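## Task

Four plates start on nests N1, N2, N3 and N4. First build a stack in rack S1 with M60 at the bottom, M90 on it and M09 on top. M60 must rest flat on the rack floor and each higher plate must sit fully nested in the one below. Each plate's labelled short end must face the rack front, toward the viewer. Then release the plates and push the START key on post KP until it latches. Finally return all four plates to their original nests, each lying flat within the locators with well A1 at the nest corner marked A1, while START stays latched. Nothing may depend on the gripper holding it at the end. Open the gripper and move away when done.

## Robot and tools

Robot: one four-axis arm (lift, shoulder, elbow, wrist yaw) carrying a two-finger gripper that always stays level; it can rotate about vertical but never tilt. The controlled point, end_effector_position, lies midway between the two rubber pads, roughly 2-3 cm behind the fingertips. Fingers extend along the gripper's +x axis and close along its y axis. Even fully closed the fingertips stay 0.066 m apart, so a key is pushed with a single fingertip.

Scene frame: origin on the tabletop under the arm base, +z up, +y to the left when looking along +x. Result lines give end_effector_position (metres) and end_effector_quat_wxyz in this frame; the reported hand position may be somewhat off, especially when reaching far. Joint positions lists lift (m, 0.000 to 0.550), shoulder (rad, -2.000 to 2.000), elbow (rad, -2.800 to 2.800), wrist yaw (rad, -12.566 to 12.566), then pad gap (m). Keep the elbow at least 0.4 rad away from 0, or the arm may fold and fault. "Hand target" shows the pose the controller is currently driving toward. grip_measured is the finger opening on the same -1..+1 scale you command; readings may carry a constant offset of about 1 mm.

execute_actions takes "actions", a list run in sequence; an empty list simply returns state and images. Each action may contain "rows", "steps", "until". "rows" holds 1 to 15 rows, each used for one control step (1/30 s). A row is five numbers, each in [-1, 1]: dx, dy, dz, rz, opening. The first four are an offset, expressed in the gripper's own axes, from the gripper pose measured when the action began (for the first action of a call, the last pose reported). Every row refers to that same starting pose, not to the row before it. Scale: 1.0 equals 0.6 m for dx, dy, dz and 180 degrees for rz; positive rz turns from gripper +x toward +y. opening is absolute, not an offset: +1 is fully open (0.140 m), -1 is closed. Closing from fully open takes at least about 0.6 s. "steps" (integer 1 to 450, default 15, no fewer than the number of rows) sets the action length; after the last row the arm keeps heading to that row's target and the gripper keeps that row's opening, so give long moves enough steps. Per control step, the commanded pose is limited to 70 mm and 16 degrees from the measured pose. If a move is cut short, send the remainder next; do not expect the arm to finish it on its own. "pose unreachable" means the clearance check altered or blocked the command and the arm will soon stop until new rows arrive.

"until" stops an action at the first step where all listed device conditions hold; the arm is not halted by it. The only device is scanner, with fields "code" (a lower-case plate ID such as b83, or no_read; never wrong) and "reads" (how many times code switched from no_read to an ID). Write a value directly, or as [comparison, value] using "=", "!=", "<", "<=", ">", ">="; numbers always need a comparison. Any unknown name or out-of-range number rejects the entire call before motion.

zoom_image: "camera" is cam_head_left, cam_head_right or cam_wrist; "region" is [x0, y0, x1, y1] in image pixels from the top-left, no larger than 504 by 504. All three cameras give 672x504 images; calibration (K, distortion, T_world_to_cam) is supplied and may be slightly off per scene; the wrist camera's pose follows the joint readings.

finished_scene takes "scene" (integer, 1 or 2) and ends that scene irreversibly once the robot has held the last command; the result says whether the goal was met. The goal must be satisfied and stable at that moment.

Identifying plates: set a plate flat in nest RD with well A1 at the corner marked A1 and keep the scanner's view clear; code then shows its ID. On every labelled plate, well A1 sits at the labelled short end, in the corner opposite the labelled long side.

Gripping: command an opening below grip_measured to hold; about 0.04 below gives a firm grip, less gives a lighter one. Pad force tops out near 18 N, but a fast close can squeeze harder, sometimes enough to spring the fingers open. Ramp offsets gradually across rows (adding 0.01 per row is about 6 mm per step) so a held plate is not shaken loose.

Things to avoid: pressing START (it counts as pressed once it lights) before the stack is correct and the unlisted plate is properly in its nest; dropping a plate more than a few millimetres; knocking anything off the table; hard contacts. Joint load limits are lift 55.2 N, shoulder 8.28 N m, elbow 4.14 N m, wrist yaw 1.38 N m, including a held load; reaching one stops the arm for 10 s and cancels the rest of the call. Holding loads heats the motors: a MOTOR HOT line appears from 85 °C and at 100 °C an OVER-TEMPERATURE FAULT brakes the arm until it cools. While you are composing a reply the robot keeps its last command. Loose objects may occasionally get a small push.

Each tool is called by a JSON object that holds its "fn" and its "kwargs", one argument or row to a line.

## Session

{"fn": "execute_actions", "kwargs": {
  "actions": []
}}

Scene clock: 0.00 s.
end_effector_position=(+0.4239, -0.3712, +0.2906) grip_measured=+1.00 end_effector_quat_wxyz=(+0.937, +0.000, +0.000, +0.349)
Joint positions: [ 0.286 -0.928  2.395 -0.754  0.14 ]
Motor temperatures (°C, as the motors report them): [38 26 27 26]
Hand target: +0.424, -0.371, +0.291; +0.937, +0.000, +0.000, +0.349
scanner: code=no_read reads=0
camera_calibration (this result's frames):
cam_wrist: T_world_to_cam=[[0.652304, -0.75795, 0.0033961, -0.550368], [-0.453302, -0.393702, -0.799698, 0.265824], [0.607468, 0.520107, -0.600393, 0.205498], [0, 0, 0, 1]] pos_world=[0.354672, -0.419376, 0.337827]

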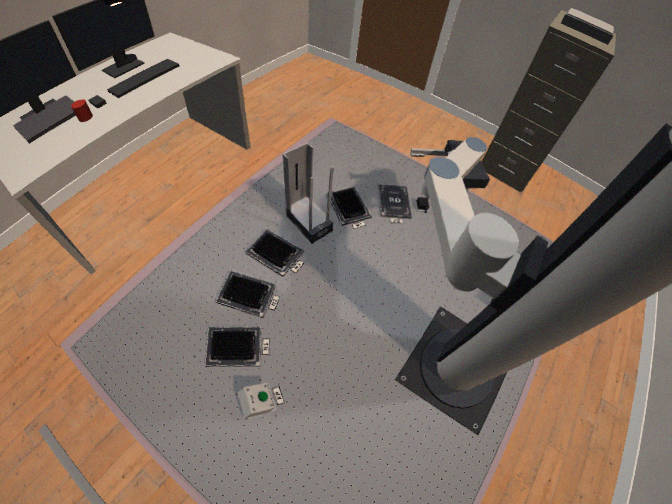

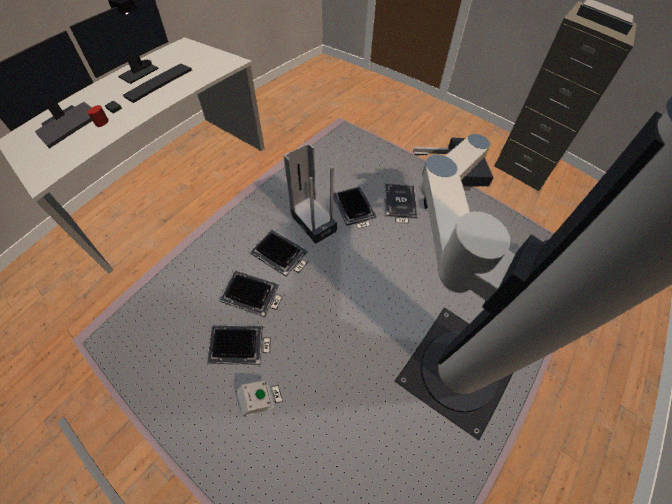

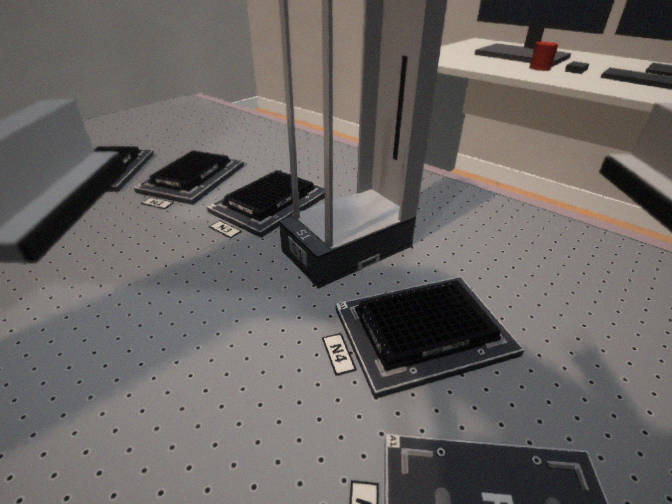

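{"fn": "execute_actions", "kwargs": {
  "actions": [
    {"rows":[[0,0,0.0907,-0.05,1],[0,0,0.0907,-0.1,1],[0,0,0.0907,-0.1,1],[0,0,0.0907,-0.1,1],[0,0,0.0907,-0.15,1],[0,0,0.0907,-0.15,1],[0,0,0.0907,-0.15,1],[0,0,0.0907,-0.15,1],[0.573,0.0478,0.0907,-0.315,1]],"steps":48}
  ]
}}

Scene clock: 13.67 s.
end_effector_position=(+0.6649, -0.1247, +0.3450) grip_measured=+1.00 end_effector_quat_wxyz=(+0.990, +0.000, +0.000, -0.138)
Joint positions: [ 0.34   0.477  1.554 -2.307  0.14 ]
Motor temperatures (°C, as the motors report them): [38 26 27 26]
Hand target: +0.665, -0.124, +0.345; +0.990, +0.000, +0.000, -0.138
Off the commanded pose: 0.000 m, 0 deg.
scanner: code=no_read reads=0
camera_calibration (this result's frames):
cam_wrist: T_world_to_cam=[[-0.275952, -0.961165, 0.0033961, 0.0709814], [-0.577833, 0.163071, -0.799698, 0.667817], [0.768088, -0.222641, -0.600393, -0.235854], [0, 0, 0, 1]] pos_world=[0.586631, -0.0931878, 0.392206]

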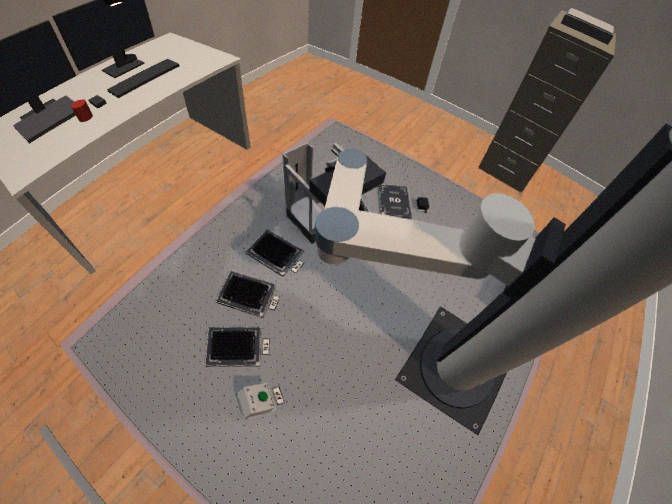

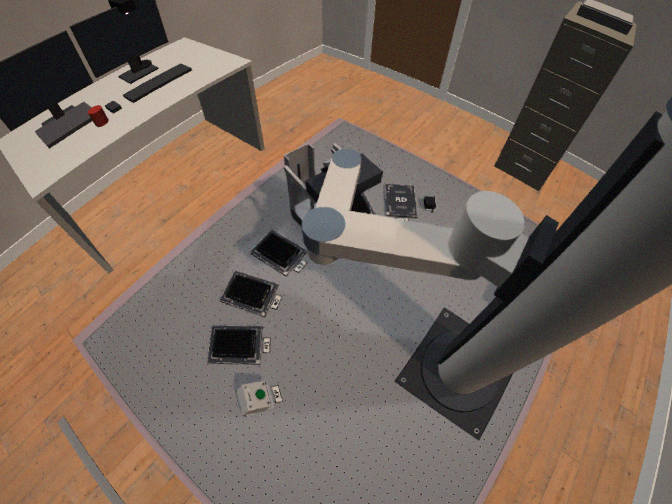

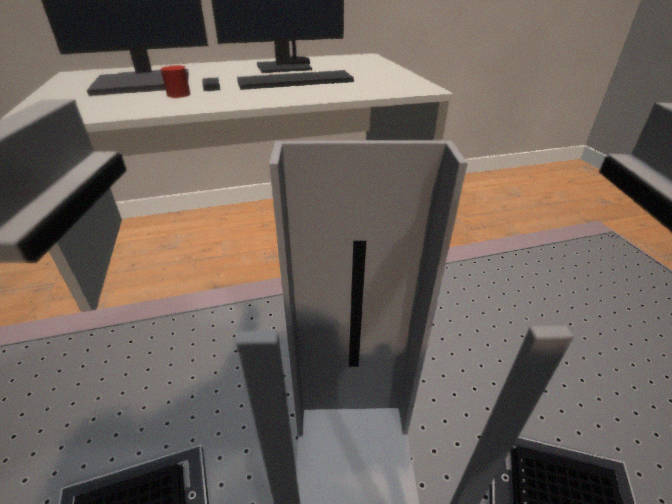

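{"fn": "zoom_image", "kwargs": {
  "camera": "cam_wrist",
  "region": [260, 130, 480, 190]
}}

{"fn": "zoom_image", "kwargs": {
  "camera": "cam_wrist",
  "region": [220, 310, 310, 370]
}}

{"fn": "zoom_image", "kwargs": {
  "camera": "cam_wrist",
  "region": [500, 310, 590, 370]
}}

Region (260, 130, 480, 190) of cam_wrist's 672x504 image, scaled by 2.291, with more detail than that image has; it fills the top 137 rows of this view, and the rest is white.

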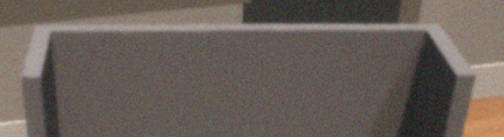

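Region (220, 310, 310, 370) of cam_wrist's 672x504 image, scaled by 5.600, with more detail than that image has.

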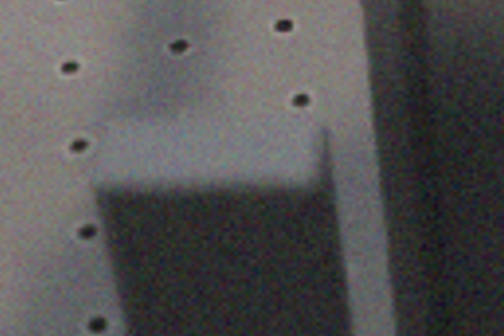

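Region (500, 310, 590, 370) of cam_wrist's 672x504 image, scaled by 5.600, with more detail than that image has.

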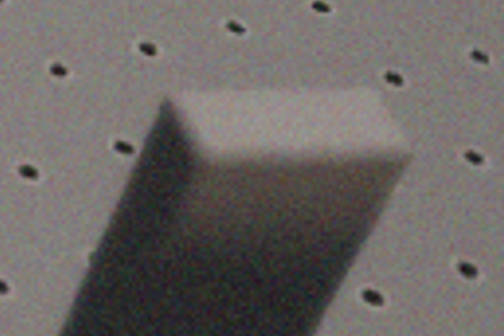

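{"fn": "execute_actions", "kwargs": {
  "actions": [
    {"rows":[[0.084,-0.0144,0,0.0071,1],[0.084,-0.0144,0,0.0071,1],[0.084,-0.0144,0,0.0071,1],[0.084,-0.0144,0,0.0071,1],[0.084,-0.0144,0,0.0071,1],[0.084,-0.0144,-0.0633,0.0071,1]],"steps":20}
  ]
}}

{"fn": "zoom_image", "kwargs": {
  "camera": "cam_wrist",
  "region": [190, 60, 530, 170]
}}

Scene clock: 40.80 s.
end_effector_position=(+0.7111, -0.1467, +0.3070) grip_measured=+1.00 end_effector_quat_wxyz=(+0.992, +0.000, +0.000, -0.127)
Joint positions: [ 0.302  0.317  1.849 -2.42   0.14 ]
Motor temperatures (°C, as the motors report them): [38 26 27 26]
Hand target: +0.711, -0.147, +0.307; +0.992, +0.000, +0.000, -0.127
Off the commanded pose: 0.000 m, 0 deg.
scanner: code=no_read reads=0
camera_calibration (this result's frames):
cam_wrist: T_world_to_cam=[[-0.254263, -0.967129, 0.0033961, 0.0463559], [-0.581355, 0.150033, -0.799698, 0.668245], [0.772902, -0.205308, -0.600393, -0.2999], [0, 0, 0, 1]] pos_world=[0.632067, -0.116998, 0.354179]

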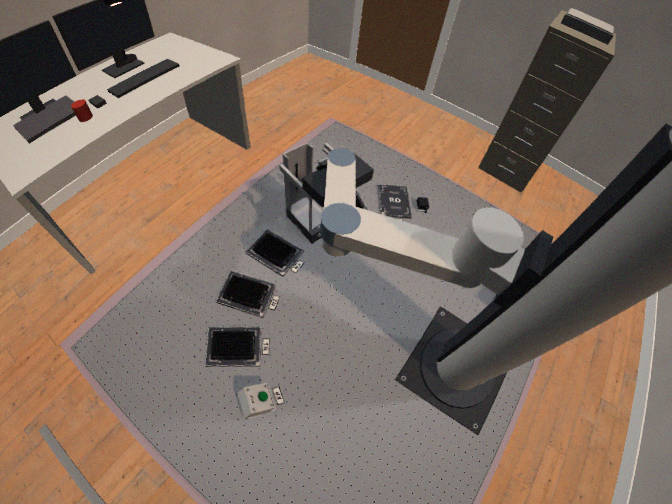

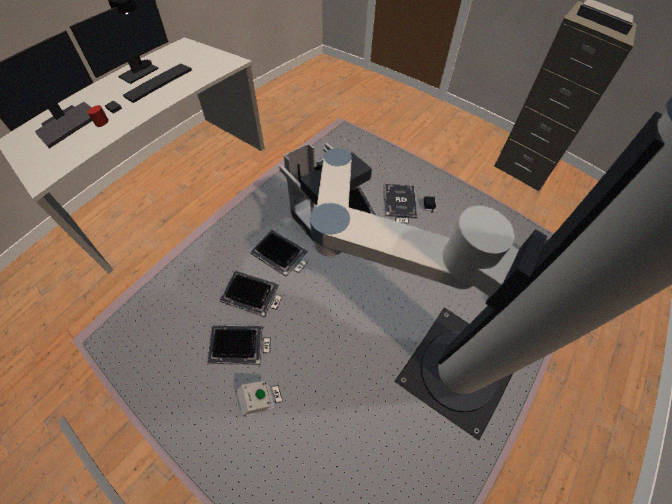

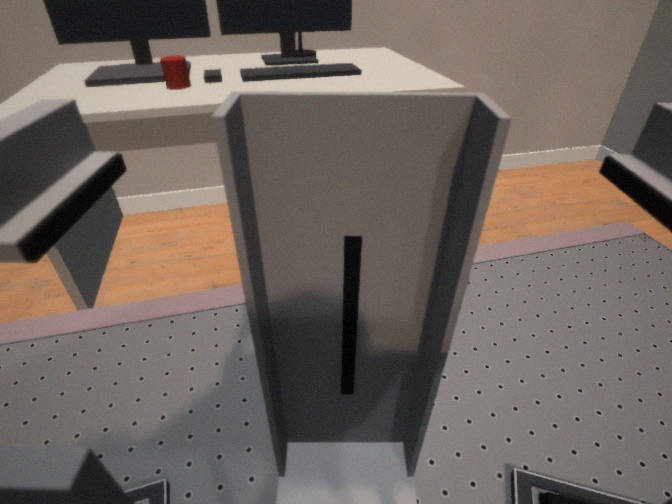

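Region (190, 60, 530, 170) of cam_wrist's 672x504 image, scaled by 1.482, with more detail than that image has; it fills the top 163 rows of this view, and the rest is white.

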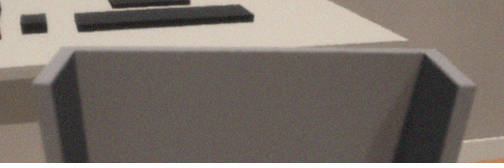

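{"fn": "execute_actions", "kwargs": {
  "actions": [
    {"rows":[[-0.3,0,-0.27,0,1]],"steps":28}
  ]
}}

{"fn": "zoom_image", "kwargs": {
  "camera": "cam_wrist",
  "region": [0, 160, 240, 370]
}}

{"fn": "zoom_image", "kwargs": {
  "camera": "cam_wrist",
  "region": [462, 160, 672, 370]
}}

Scene clock: 55.73 s.
end_effector_position=(+0.5367, -0.1015, +0.1449) grip_measured=+1.00 end_effector_quat_wxyz=(+0.992, +0.000, +0.000, -0.127)
Joint positions: [ 0.14   0.669  0.929 -1.853  0.14 ]
Motor temperatures (°C, as the motors report them): [38 26 27 26]
Hand target: +0.537, -0.101, +0.145; +0.992, +0.000, +0.000, -0.127
Off the commanded pose: 0.000 m, 0 deg.
scanner: code=no_read reads=0
camera_calibration (this result's frames):
cam_wrist: T_world_to_cam=[[-0.254644, -0.967029, 0.0033961, 0.046555], [-0.581296, 0.150262, -0.799698, 0.430515], [0.772821, -0.205613, -0.600393, -0.253156], [0, 0, 0, 1]] pos_world=[0.457755, -0.071722, 0.192131]

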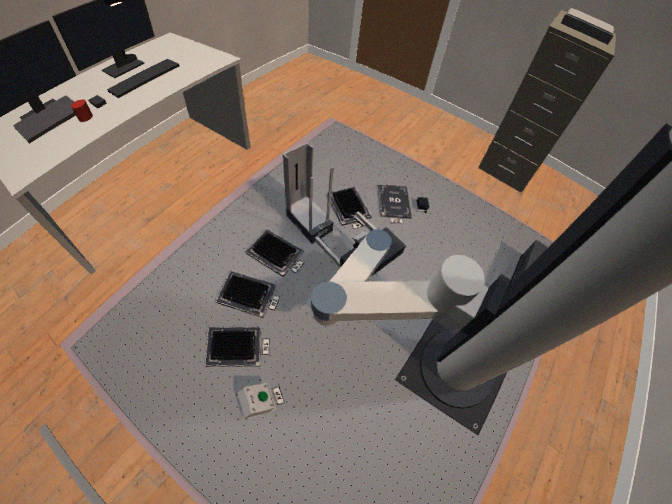

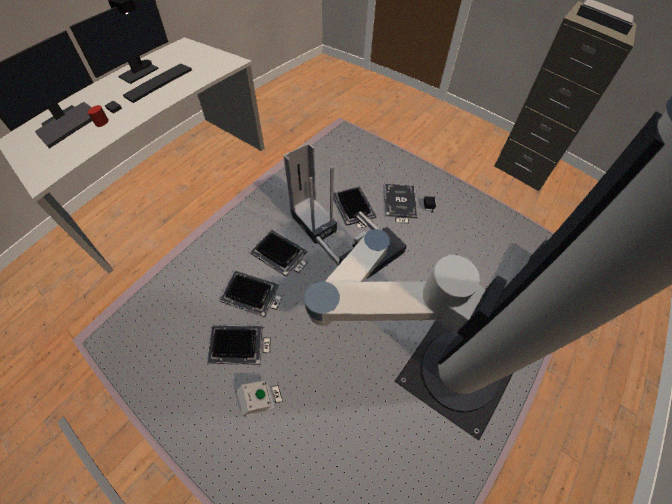

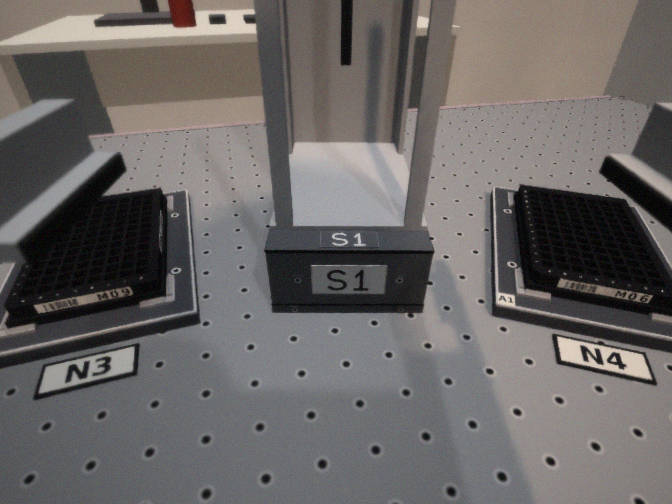

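Region (0, 160, 240, 370) of cam_wrist's 672x504 image, scaled by 2.100, with more detail than that image has; it fills the top 441 rows of this view, and the rest is white.

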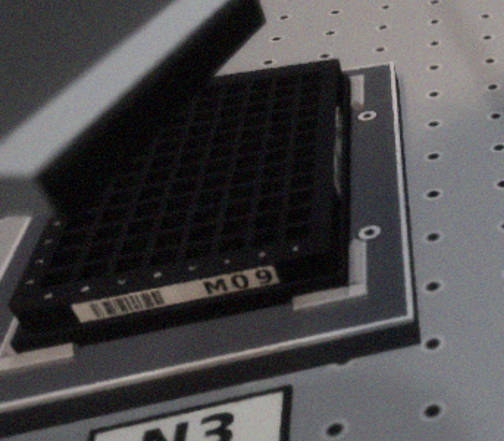

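Region (462, 160, 672, 370) of cam_wrist's 672x504 image, scaled by 2.400, with more detail than that image has.

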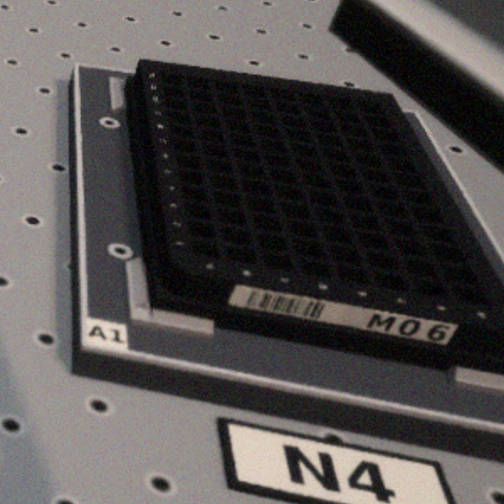

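{"fn": "execute_actions", "kwargs": {
  "actions": [
    {"rows":[[-0.112,0.414,-0.02,0.2117,1]],"steps":30}
  ]
}}

{"fn": "zoom_image", "kwargs": {
  "camera": "cam_wrist",
  "region": [0, 160, 240, 370]
}}

{"fn": "zoom_image", "kwargs": {
  "camera": "cam_wrist",
  "region": [240, 160, 500, 340]
}}

Scene clock: 75.90 s.
end_effector_position=(+0.5342, +0.1560, +0.1330) grip_measured=+1.00 end_effector_quat_wxyz=(+0.979, +0.000, +0.000, +0.204)
Joint positions: [ 0.128  1.34   0.999 -1.928  0.14 ]
Motor temperatures (°C, as the motors report them): [38 26 27 26]
Hand target: +0.534, +0.156, +0.133; +0.979, +0.000, +0.000, +0.204
Off the commanded pose: 0.000 m, 0 deg.
scanner: code=no_read reads=0
camera_calibration (this result's frames):
cam_wrist: T_world_to_cam=[[0.397027, -0.917801, 0.0033961, -0.0608782], [-0.549969, -0.240868, -0.799698, 0.425066], [0.734781, 0.315634, -0.600393, -0.266445], [0, 0, 0, 1]] pos_world=[0.453722, 0.13061, 0.180159]

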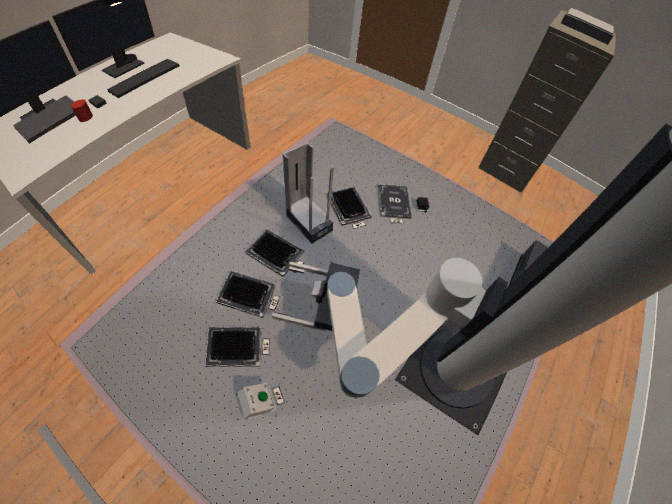

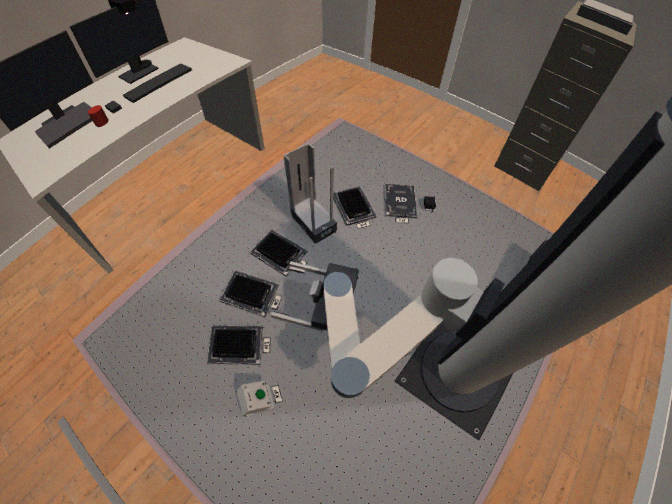

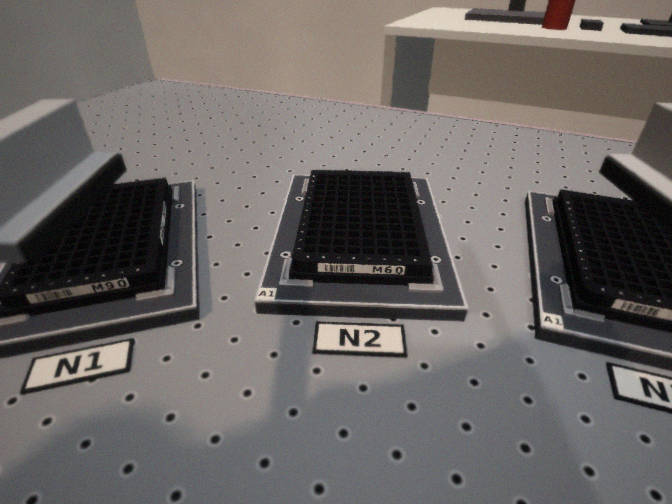

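Region (0, 160, 240, 370) of cam_wrist's 672x504 image, scaled by 2.100, with more detail than that image has; it fills the top 441 rows of this view, and the rest is white.

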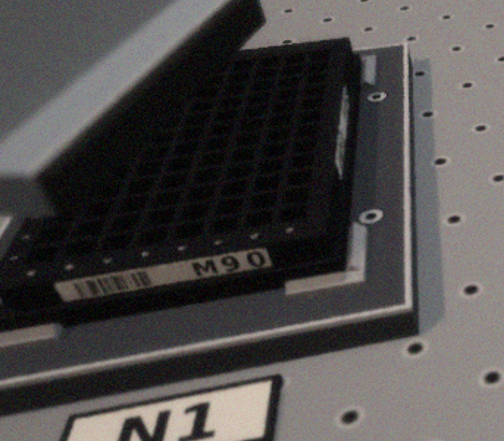

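Region (240, 160, 500, 340) of cam_wrist's 672x504 image, scaled by 1.938, with more detail than that image has; it fills the top 349 rows of this view, and the rest is white.

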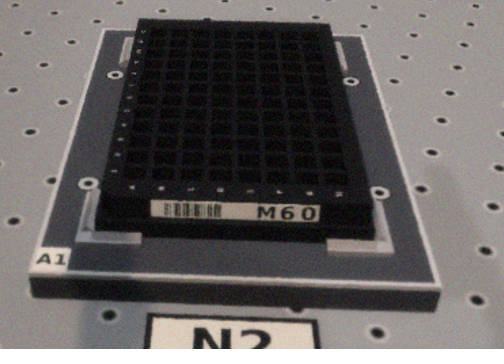

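{"fn": "execute_actions", "kwargs": {
  "actions": [
    {"rows":[[0.2598,-0.0168,-0.125,-0.0153,0]],"steps":23},
    {"rows":[[0,0,-0.015,0,0],[0,0,-0.03,0,0],[0,0,-0.0417,0,0]],"steps":12}
  ]
}}

Scene clock: 89.03 s.
end_effector_position=(+0.6812, +0.2090, +0.0329) grip_measured=+0.00 end_effector_quat_wxyz=(+0.984, +0.000, +0.000, +0.181)
Joint positions: [ 0.028  1.012  1.798 -2.447  0.103]
Motor temperatures (°C, as the motors report them): [38 26 27 26]
Hand target: +0.681, +0.209, +0.033; +0.984, +0.000, +0.000, +0.181
Off the commanded pose: 0.000 m, 0 deg.
scanner: code=no_read reads=0
camera_calibration (this result's frames):
cam_wrist: T_world_to_cam=[[0.352481, -0.935813, 0.0033961, -0.0361271], [-0.560905, -0.214171, -0.799698, 0.440459], [0.749095, 0.279973, -0.600393, -0.453557], [0, 0, 0, 1]] pos_world=[0.599547, 0.187509, 0.0800437]

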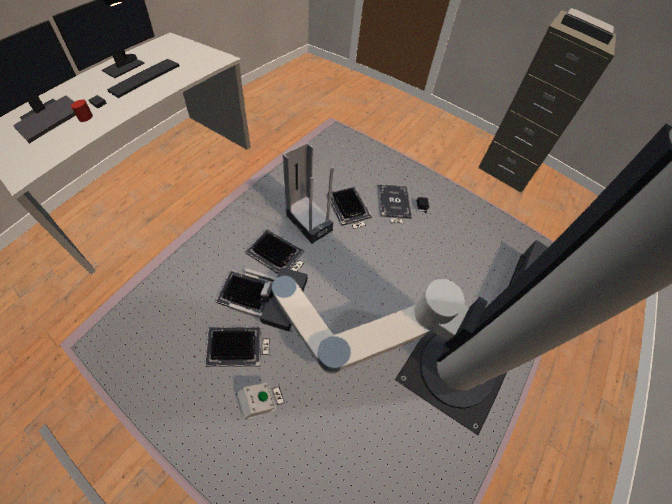

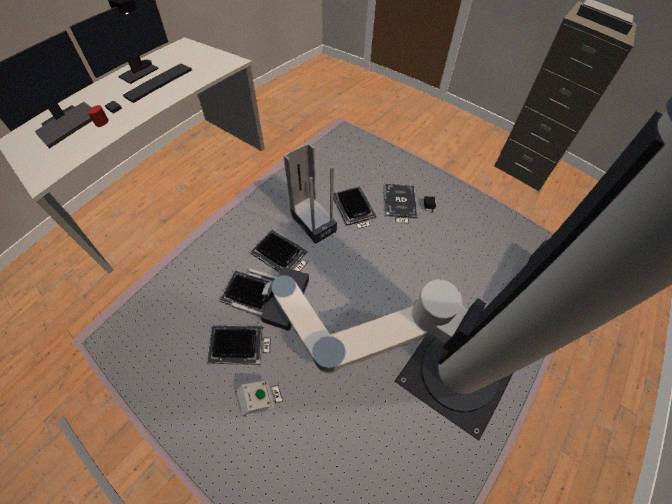

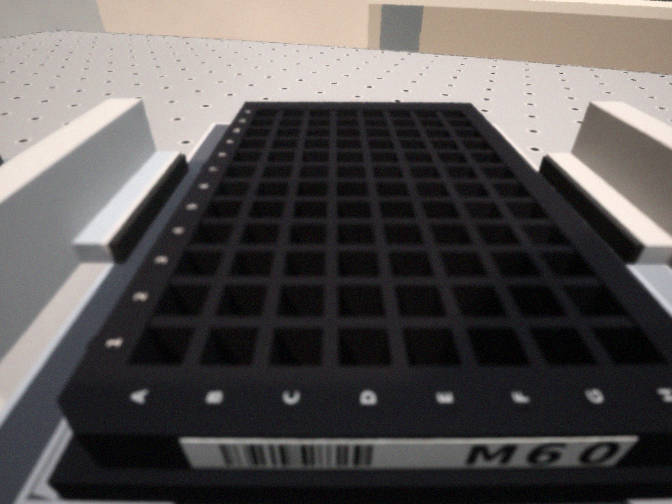

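{"fn": "execute_actions", "kwargs": {
  "actions": []
}}

Scene clock: 125.93 s.
end_effector_position=(+0.6812, +0.2090, +0.0329) grip_measured=+0.00 end_effector_quat_wxyz=(+0.984, +0.000, +0.000, +0.181)
Joint positions: [ 0.028  1.012  1.798 -2.447  0.103]
Motor temperatures (°C, as the motors report them): [38 26 27 26]
Hand target: +0.681, +0.209, +0.033; +0.984, +0.000, +0.000, +0.181
Off the commanded pose: 0.000 m, 0 deg.
scanner: code=no_read reads=0
camera_calibration (this result's frames):
cam_wrist: T_world_to_cam=[[0.352481, -0.935813, 0.0033961, -0.0361271], [-0.560905, -0.214171, -0.799698, 0.440462], [0.749095, 0.279974, -0.600393, -0.453555], [0, 0, 0, 1]] pos_world=[0.599547, 0.187509, 0.0800475]

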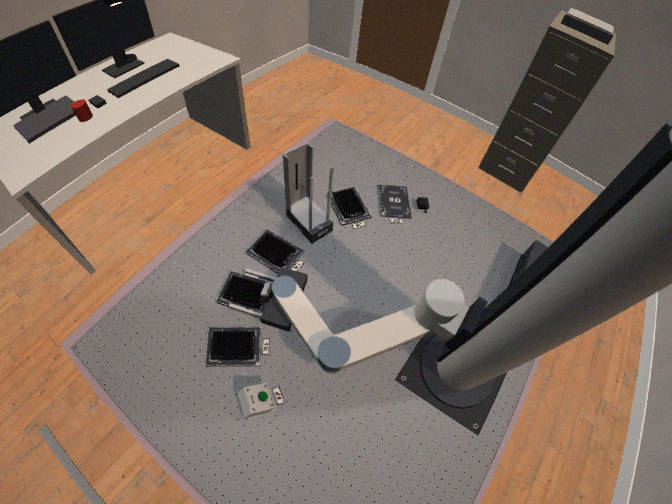

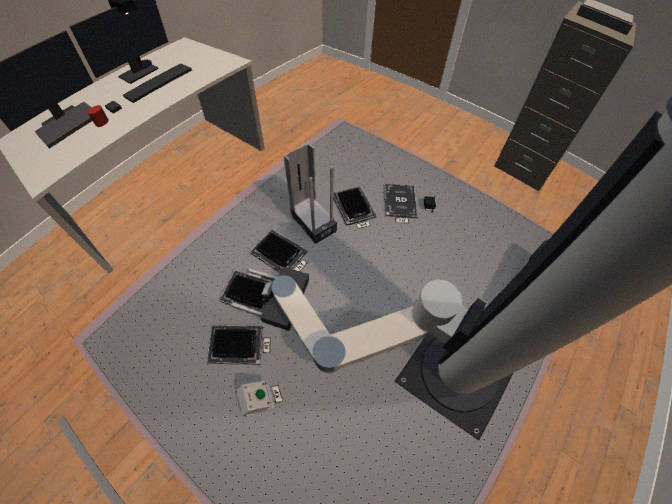

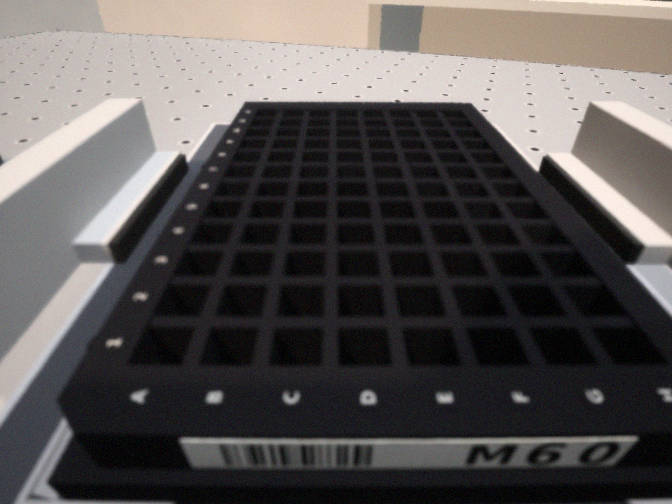

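{"fn": "execute_actions", "kwargs": {
  "actions": [
    {"rows":[[0,0,0,0,-0.15],[0,0,0,0,-0.25],[0,0,0,0,-0.35],[0,0,0,0,-0.42],[0,0,0,0,-0.47],[0,0,0,0,-0.5],[0,0,0,0,-0.52],[0,0,0,0,-0.54],[0,0,0,0,-0.56],[0,0,0,0,-0.58],[0,0,0,0,-0.6],[0,0,0,0,-0.62]],"steps":17},
    {"rows":[[0,0,0.003,0,-0.62],[0,0,0.007,0,-0.62],[0,0,0.012,0,-0.62],[0,0,0.02,0,-0.62],[0,0,0.03,0,-0.62],[0,0,0.045,0,-0.62],[0,0,0.065,0,-0.62],[0,0,0.09,0,-0.62],[0,0,0.12,0,-0.62],[0,0,0.5,0,-0.62]],"steps":33}
  ]
}}

Scene clock: 137.57 s.
end_effector_position=(+0.6812, +0.2090, +0.3315) grip_measured=-0.57 end_effector_quat_wxyz=(+0.984, +0.000, +0.000, +0.181)
Joint positions: [ 0.326  1.012  1.798 -2.447  0.082]
Motor temperatures (°C, as the motors report them): [38 26 27 26]
Hand target: +0.681, +0.209, +0.333; +0.984, +0.000, +0.000, +0.181
Off the commanded pose: 0.002 m, 0 deg.
scanner: code=no_read reads=0
camera_calibration (this result's frames):
cam_wrist: T_world_to_cam=[[0.352498, -0.935807, 0.0033961, -0.0371367], [-0.560901, -0.214181, -0.799698, 0.679273], [0.74909, 0.279987, -0.600393, -0.274272], [0, 0, 0, 1]] pos_world=[0.599549, 0.187527, 0.378668]

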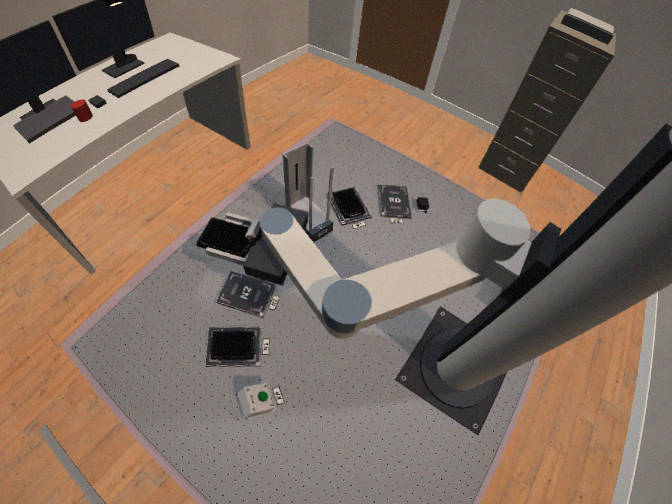

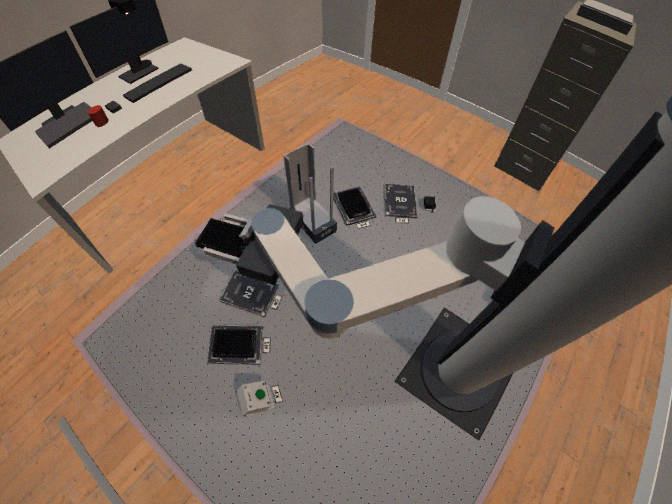

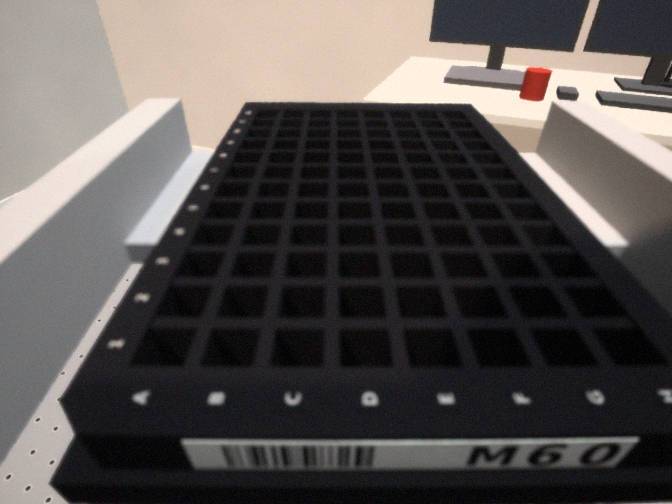

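{"fn": "execute_actions", "kwargs": {
  "actions": [
    {"rows":[[-0.0016,-0.006,0.002,-0.002,-0.62],[-0.004,-0.015,0.002,-0.005,-0.62],[-0.008,-0.028,0.002,-0.01,-0.62],[-0.013,-0.045,0.002,-0.016,-0.62],[-0.019,-0.065,0.002,-0.022,-0.62],[-0.026,-0.09,0.002,-0.031,-0.62],[-0.034,-0.12,0.002,-0.041,-0.62],[-0.1636,-0.5722,0.002,-0.1965,-0.62]],"steps":39}
  ]
}}

{"fn": "execute_actions", "kwargs": {
  "actions": []
}}

Scene clock: 147.53 s.
end_effector_position=(+0.7114, -0.1468, +0.3327) grip_measured=-0.57 end_effector_quat_wxyz=(+0.992, +0.000, +0.000, -0.127)
Joint positions: [ 0.328  0.316  1.851 -2.421  0.082]
Motor temperatures (°C, as the motors report them): [38 26 27 26]
Hand target: +0.711, -0.147, +0.333; +0.992, +0.000, +0.000, -0.127
Off the commanded pose: 0.000 m, 0 deg.
scanner: code=no_read reads=0
camera_calibration (this result's frames):
cam_wrist: T_world_to_cam=[[-0.254275, -0.967126, 0.0033961, 0.0462239], [-0.581353, 0.15004, -0.799698, 0.688977], [0.772899, -0.205317, -0.600393, -0.284729], [0, 0, 0, 1]] pos_world=[0.63236, -0.11713, 0.379867]

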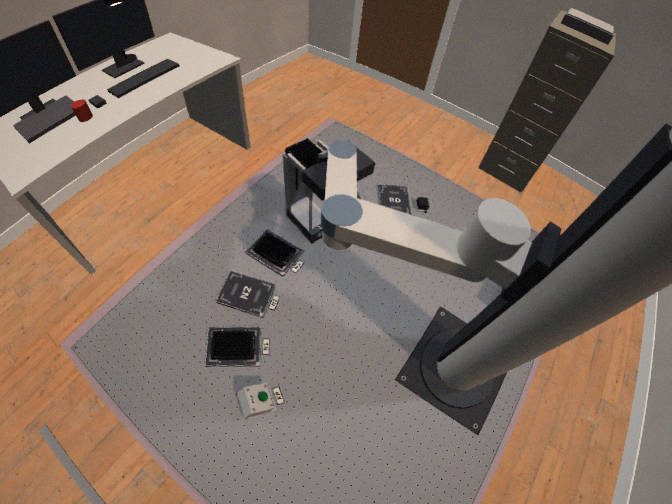

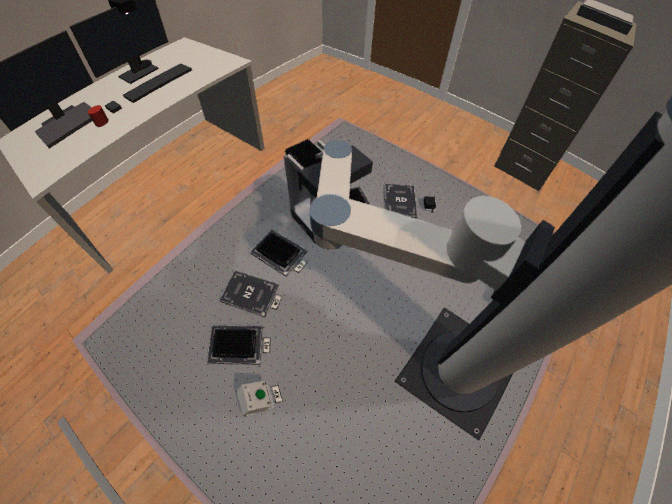

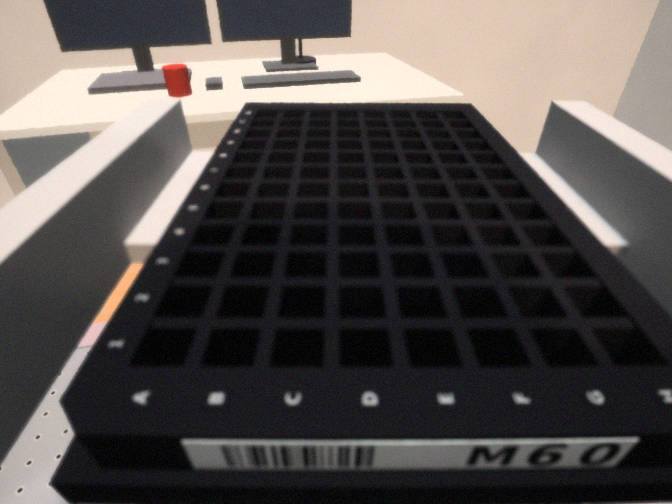

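Scene clock: 147.53 s.
end_effector_position=(+0.7114, -0.1468, +0.3327) grip_measured=-0.57 end_effector_quat_wxyz=(+0.992, +0.000, +0.000, -0.127)
Joint positions: [ 0.328  0.316  1.851 -2.421  0.082]
Motor temperatures (°C, as the motors report them): [38 26 27 26]
Hand target: +0.711, -0.147, +0.333; +0.992, +0.000, +0.000, -0.127
Off the commanded pose: 0.000 m, 0 deg.
scanner: code=no_read reads=0
camera_calibration (this result's frames):
cam_wrist: T_world_to_cam=[[-0.254275, -0.967126, 0.0033961, 0.0462239], [-0.581353, 0.15004, -0.799698, 0.688977], [0.772899, -0.205317, -0.600393, -0.284729], [0, 0, 0, 1]] pos_world=[0.63236, -0.11713, 0.379867]

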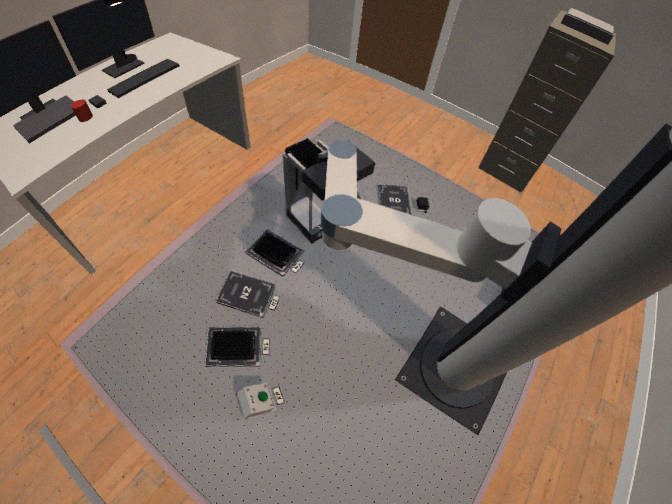

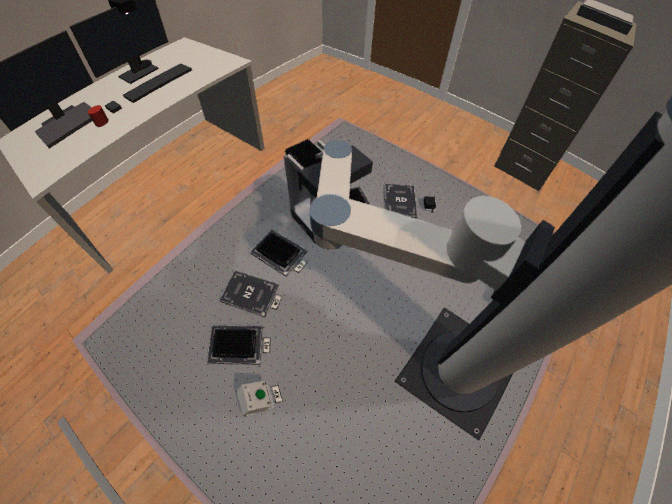

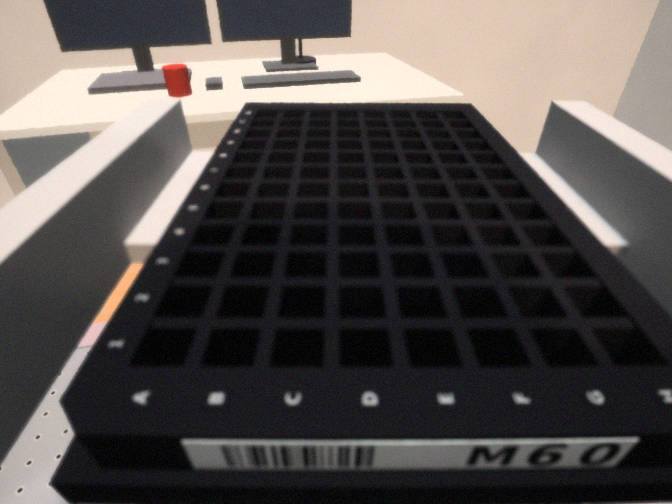

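{"fn": "execute_actions", "kwargs": {
  "actions": [
    {"rows":[[0,0,-0.003,0,-0.62],[0,0,-0.006,0,-0.62],[0,0,-0.009,0,-0.62],[0,0,-0.012,0,-0.62],[0,0,-0.014,0,-0.62],[0,0,-0.016,0,-0.62],[0,0,-0.018,0,-0.62],[0,0,-0.02,0,-0.62]],"steps":12}
  ]
}}

Scene clock: 158.13 s.
end_effector_position=(+0.7112, -0.1470, +0.3206) grip_measured=-0.57 end_effector_quat_wxyz=(+0.992, +0.000, +0.000, -0.127)
Joint positions: [ 0.316  0.316  1.85  -2.421  0.082]
Motor temperatures (°C, as the motors report them): [38 26 27 26]
Hand target: +0.711, -0.147, +0.321; +0.992, +0.000, +0.000, -0.127
Off the commanded pose: 0.000 m, 0 deg.
scanner: code=no_read reads=0
camera_calibration (this result's frames):
cam_wrist: T_world_to_cam=[[-0.254782, -0.966993, 0.0033961, 0.0464643], [-0.581274, 0.150345, -0.799698, 0.67926], [0.772791, -0.205722, -0.600393, -0.291879], [0, 0, 0, 1]] pos_world=[0.632236, -0.117238, 0.367803]

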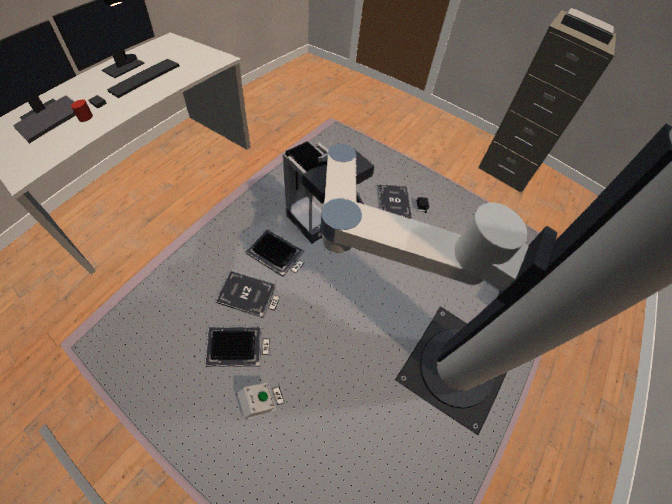

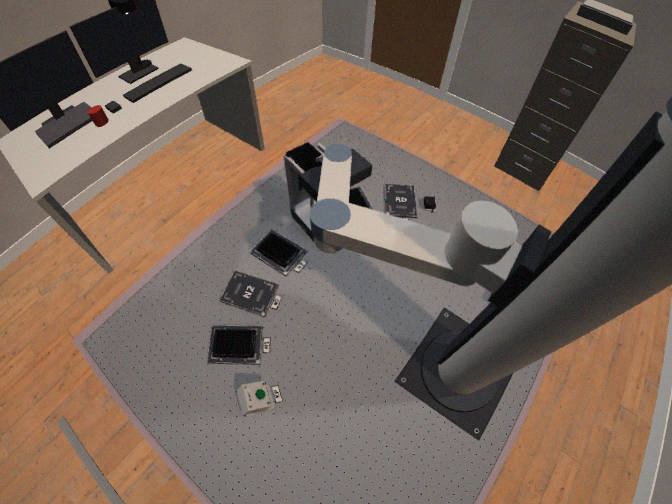

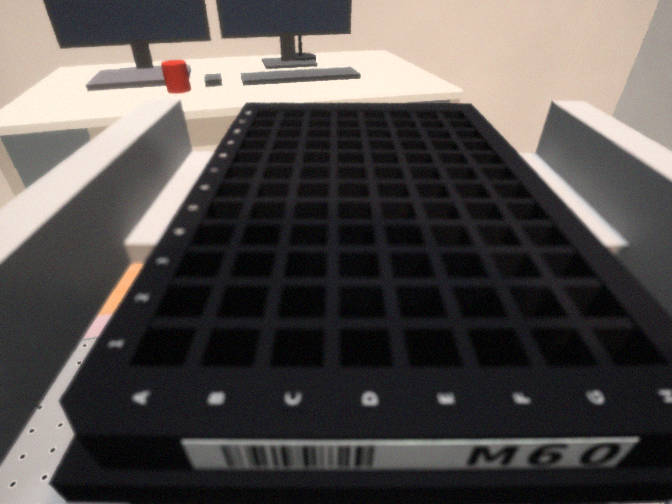

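{"fn": "execute_actions", "kwargs": {
  "actions": [
    {"rows":[[0,-0.0003,-0.002,0,-0.62],[0,-0.0003,-0.004,0,-0.62],[0,-0.0003,-0.007,0,-0.62],[0,-0.0003,-0.01,0,-0.62],[0,-0.0003,-0.014,0,-0.62],[0,-0.0003,-0.02,0,-0.62]],"steps":10}
  ]
}}

Scene clock: 167.67 s.
end_effector_position=(+0.7112, -0.1471, +0.3085) grip_measured=-0.57 end_effector_quat_wxyz=(+0.992, +0.000, +0.000, -0.127)
Joint positions: [ 0.304  0.316  1.85  -2.42   0.082]
Motor temperatures (°C, as the motors report them): [38 26 27 26]
Hand target: +0.711, -0.147, +0.309; +0.992, +0.000, +0.000, -0.127
Off the commanded pose: 0.000 m, 0 deg.
scanner: code=no_read reads=0
camera_calibration (this result's frames):
cam_wrist: T_world_to_cam=[[-0.254572, -0.967048, 0.0033961, 0.0462523], [-0.581307, 0.150219, -0.799698, 0.669561], [0.772836, -0.205555, -0.600393, -0.299143], [0, 0, 0, 1]] pos_world=[0.632184, -0.117343, 0.355686]

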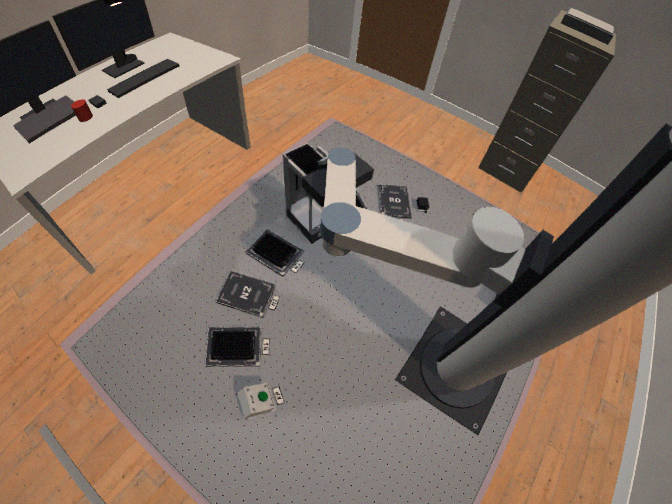

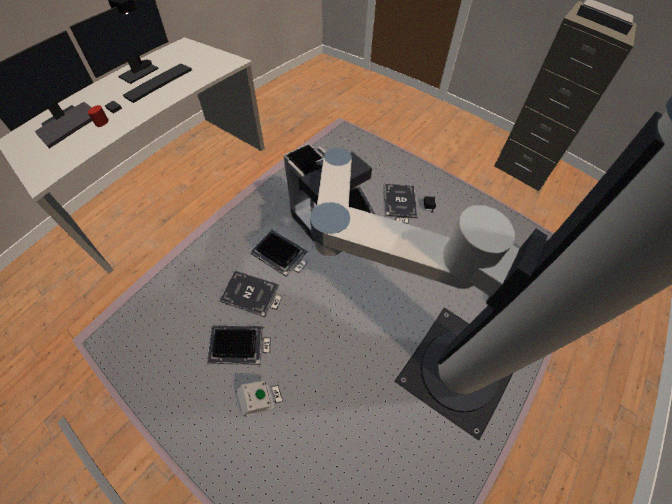

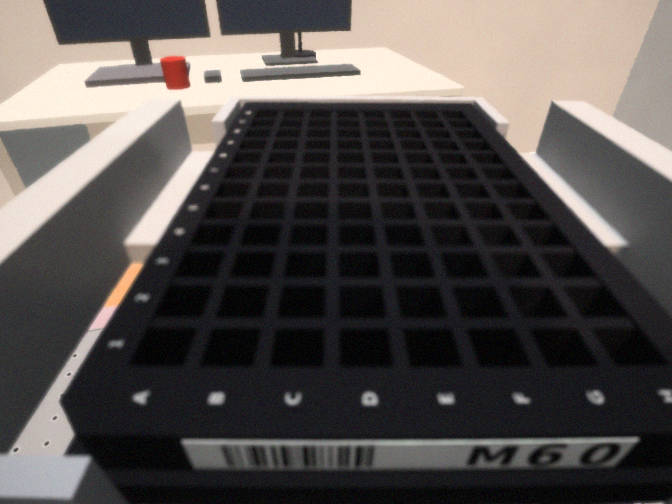

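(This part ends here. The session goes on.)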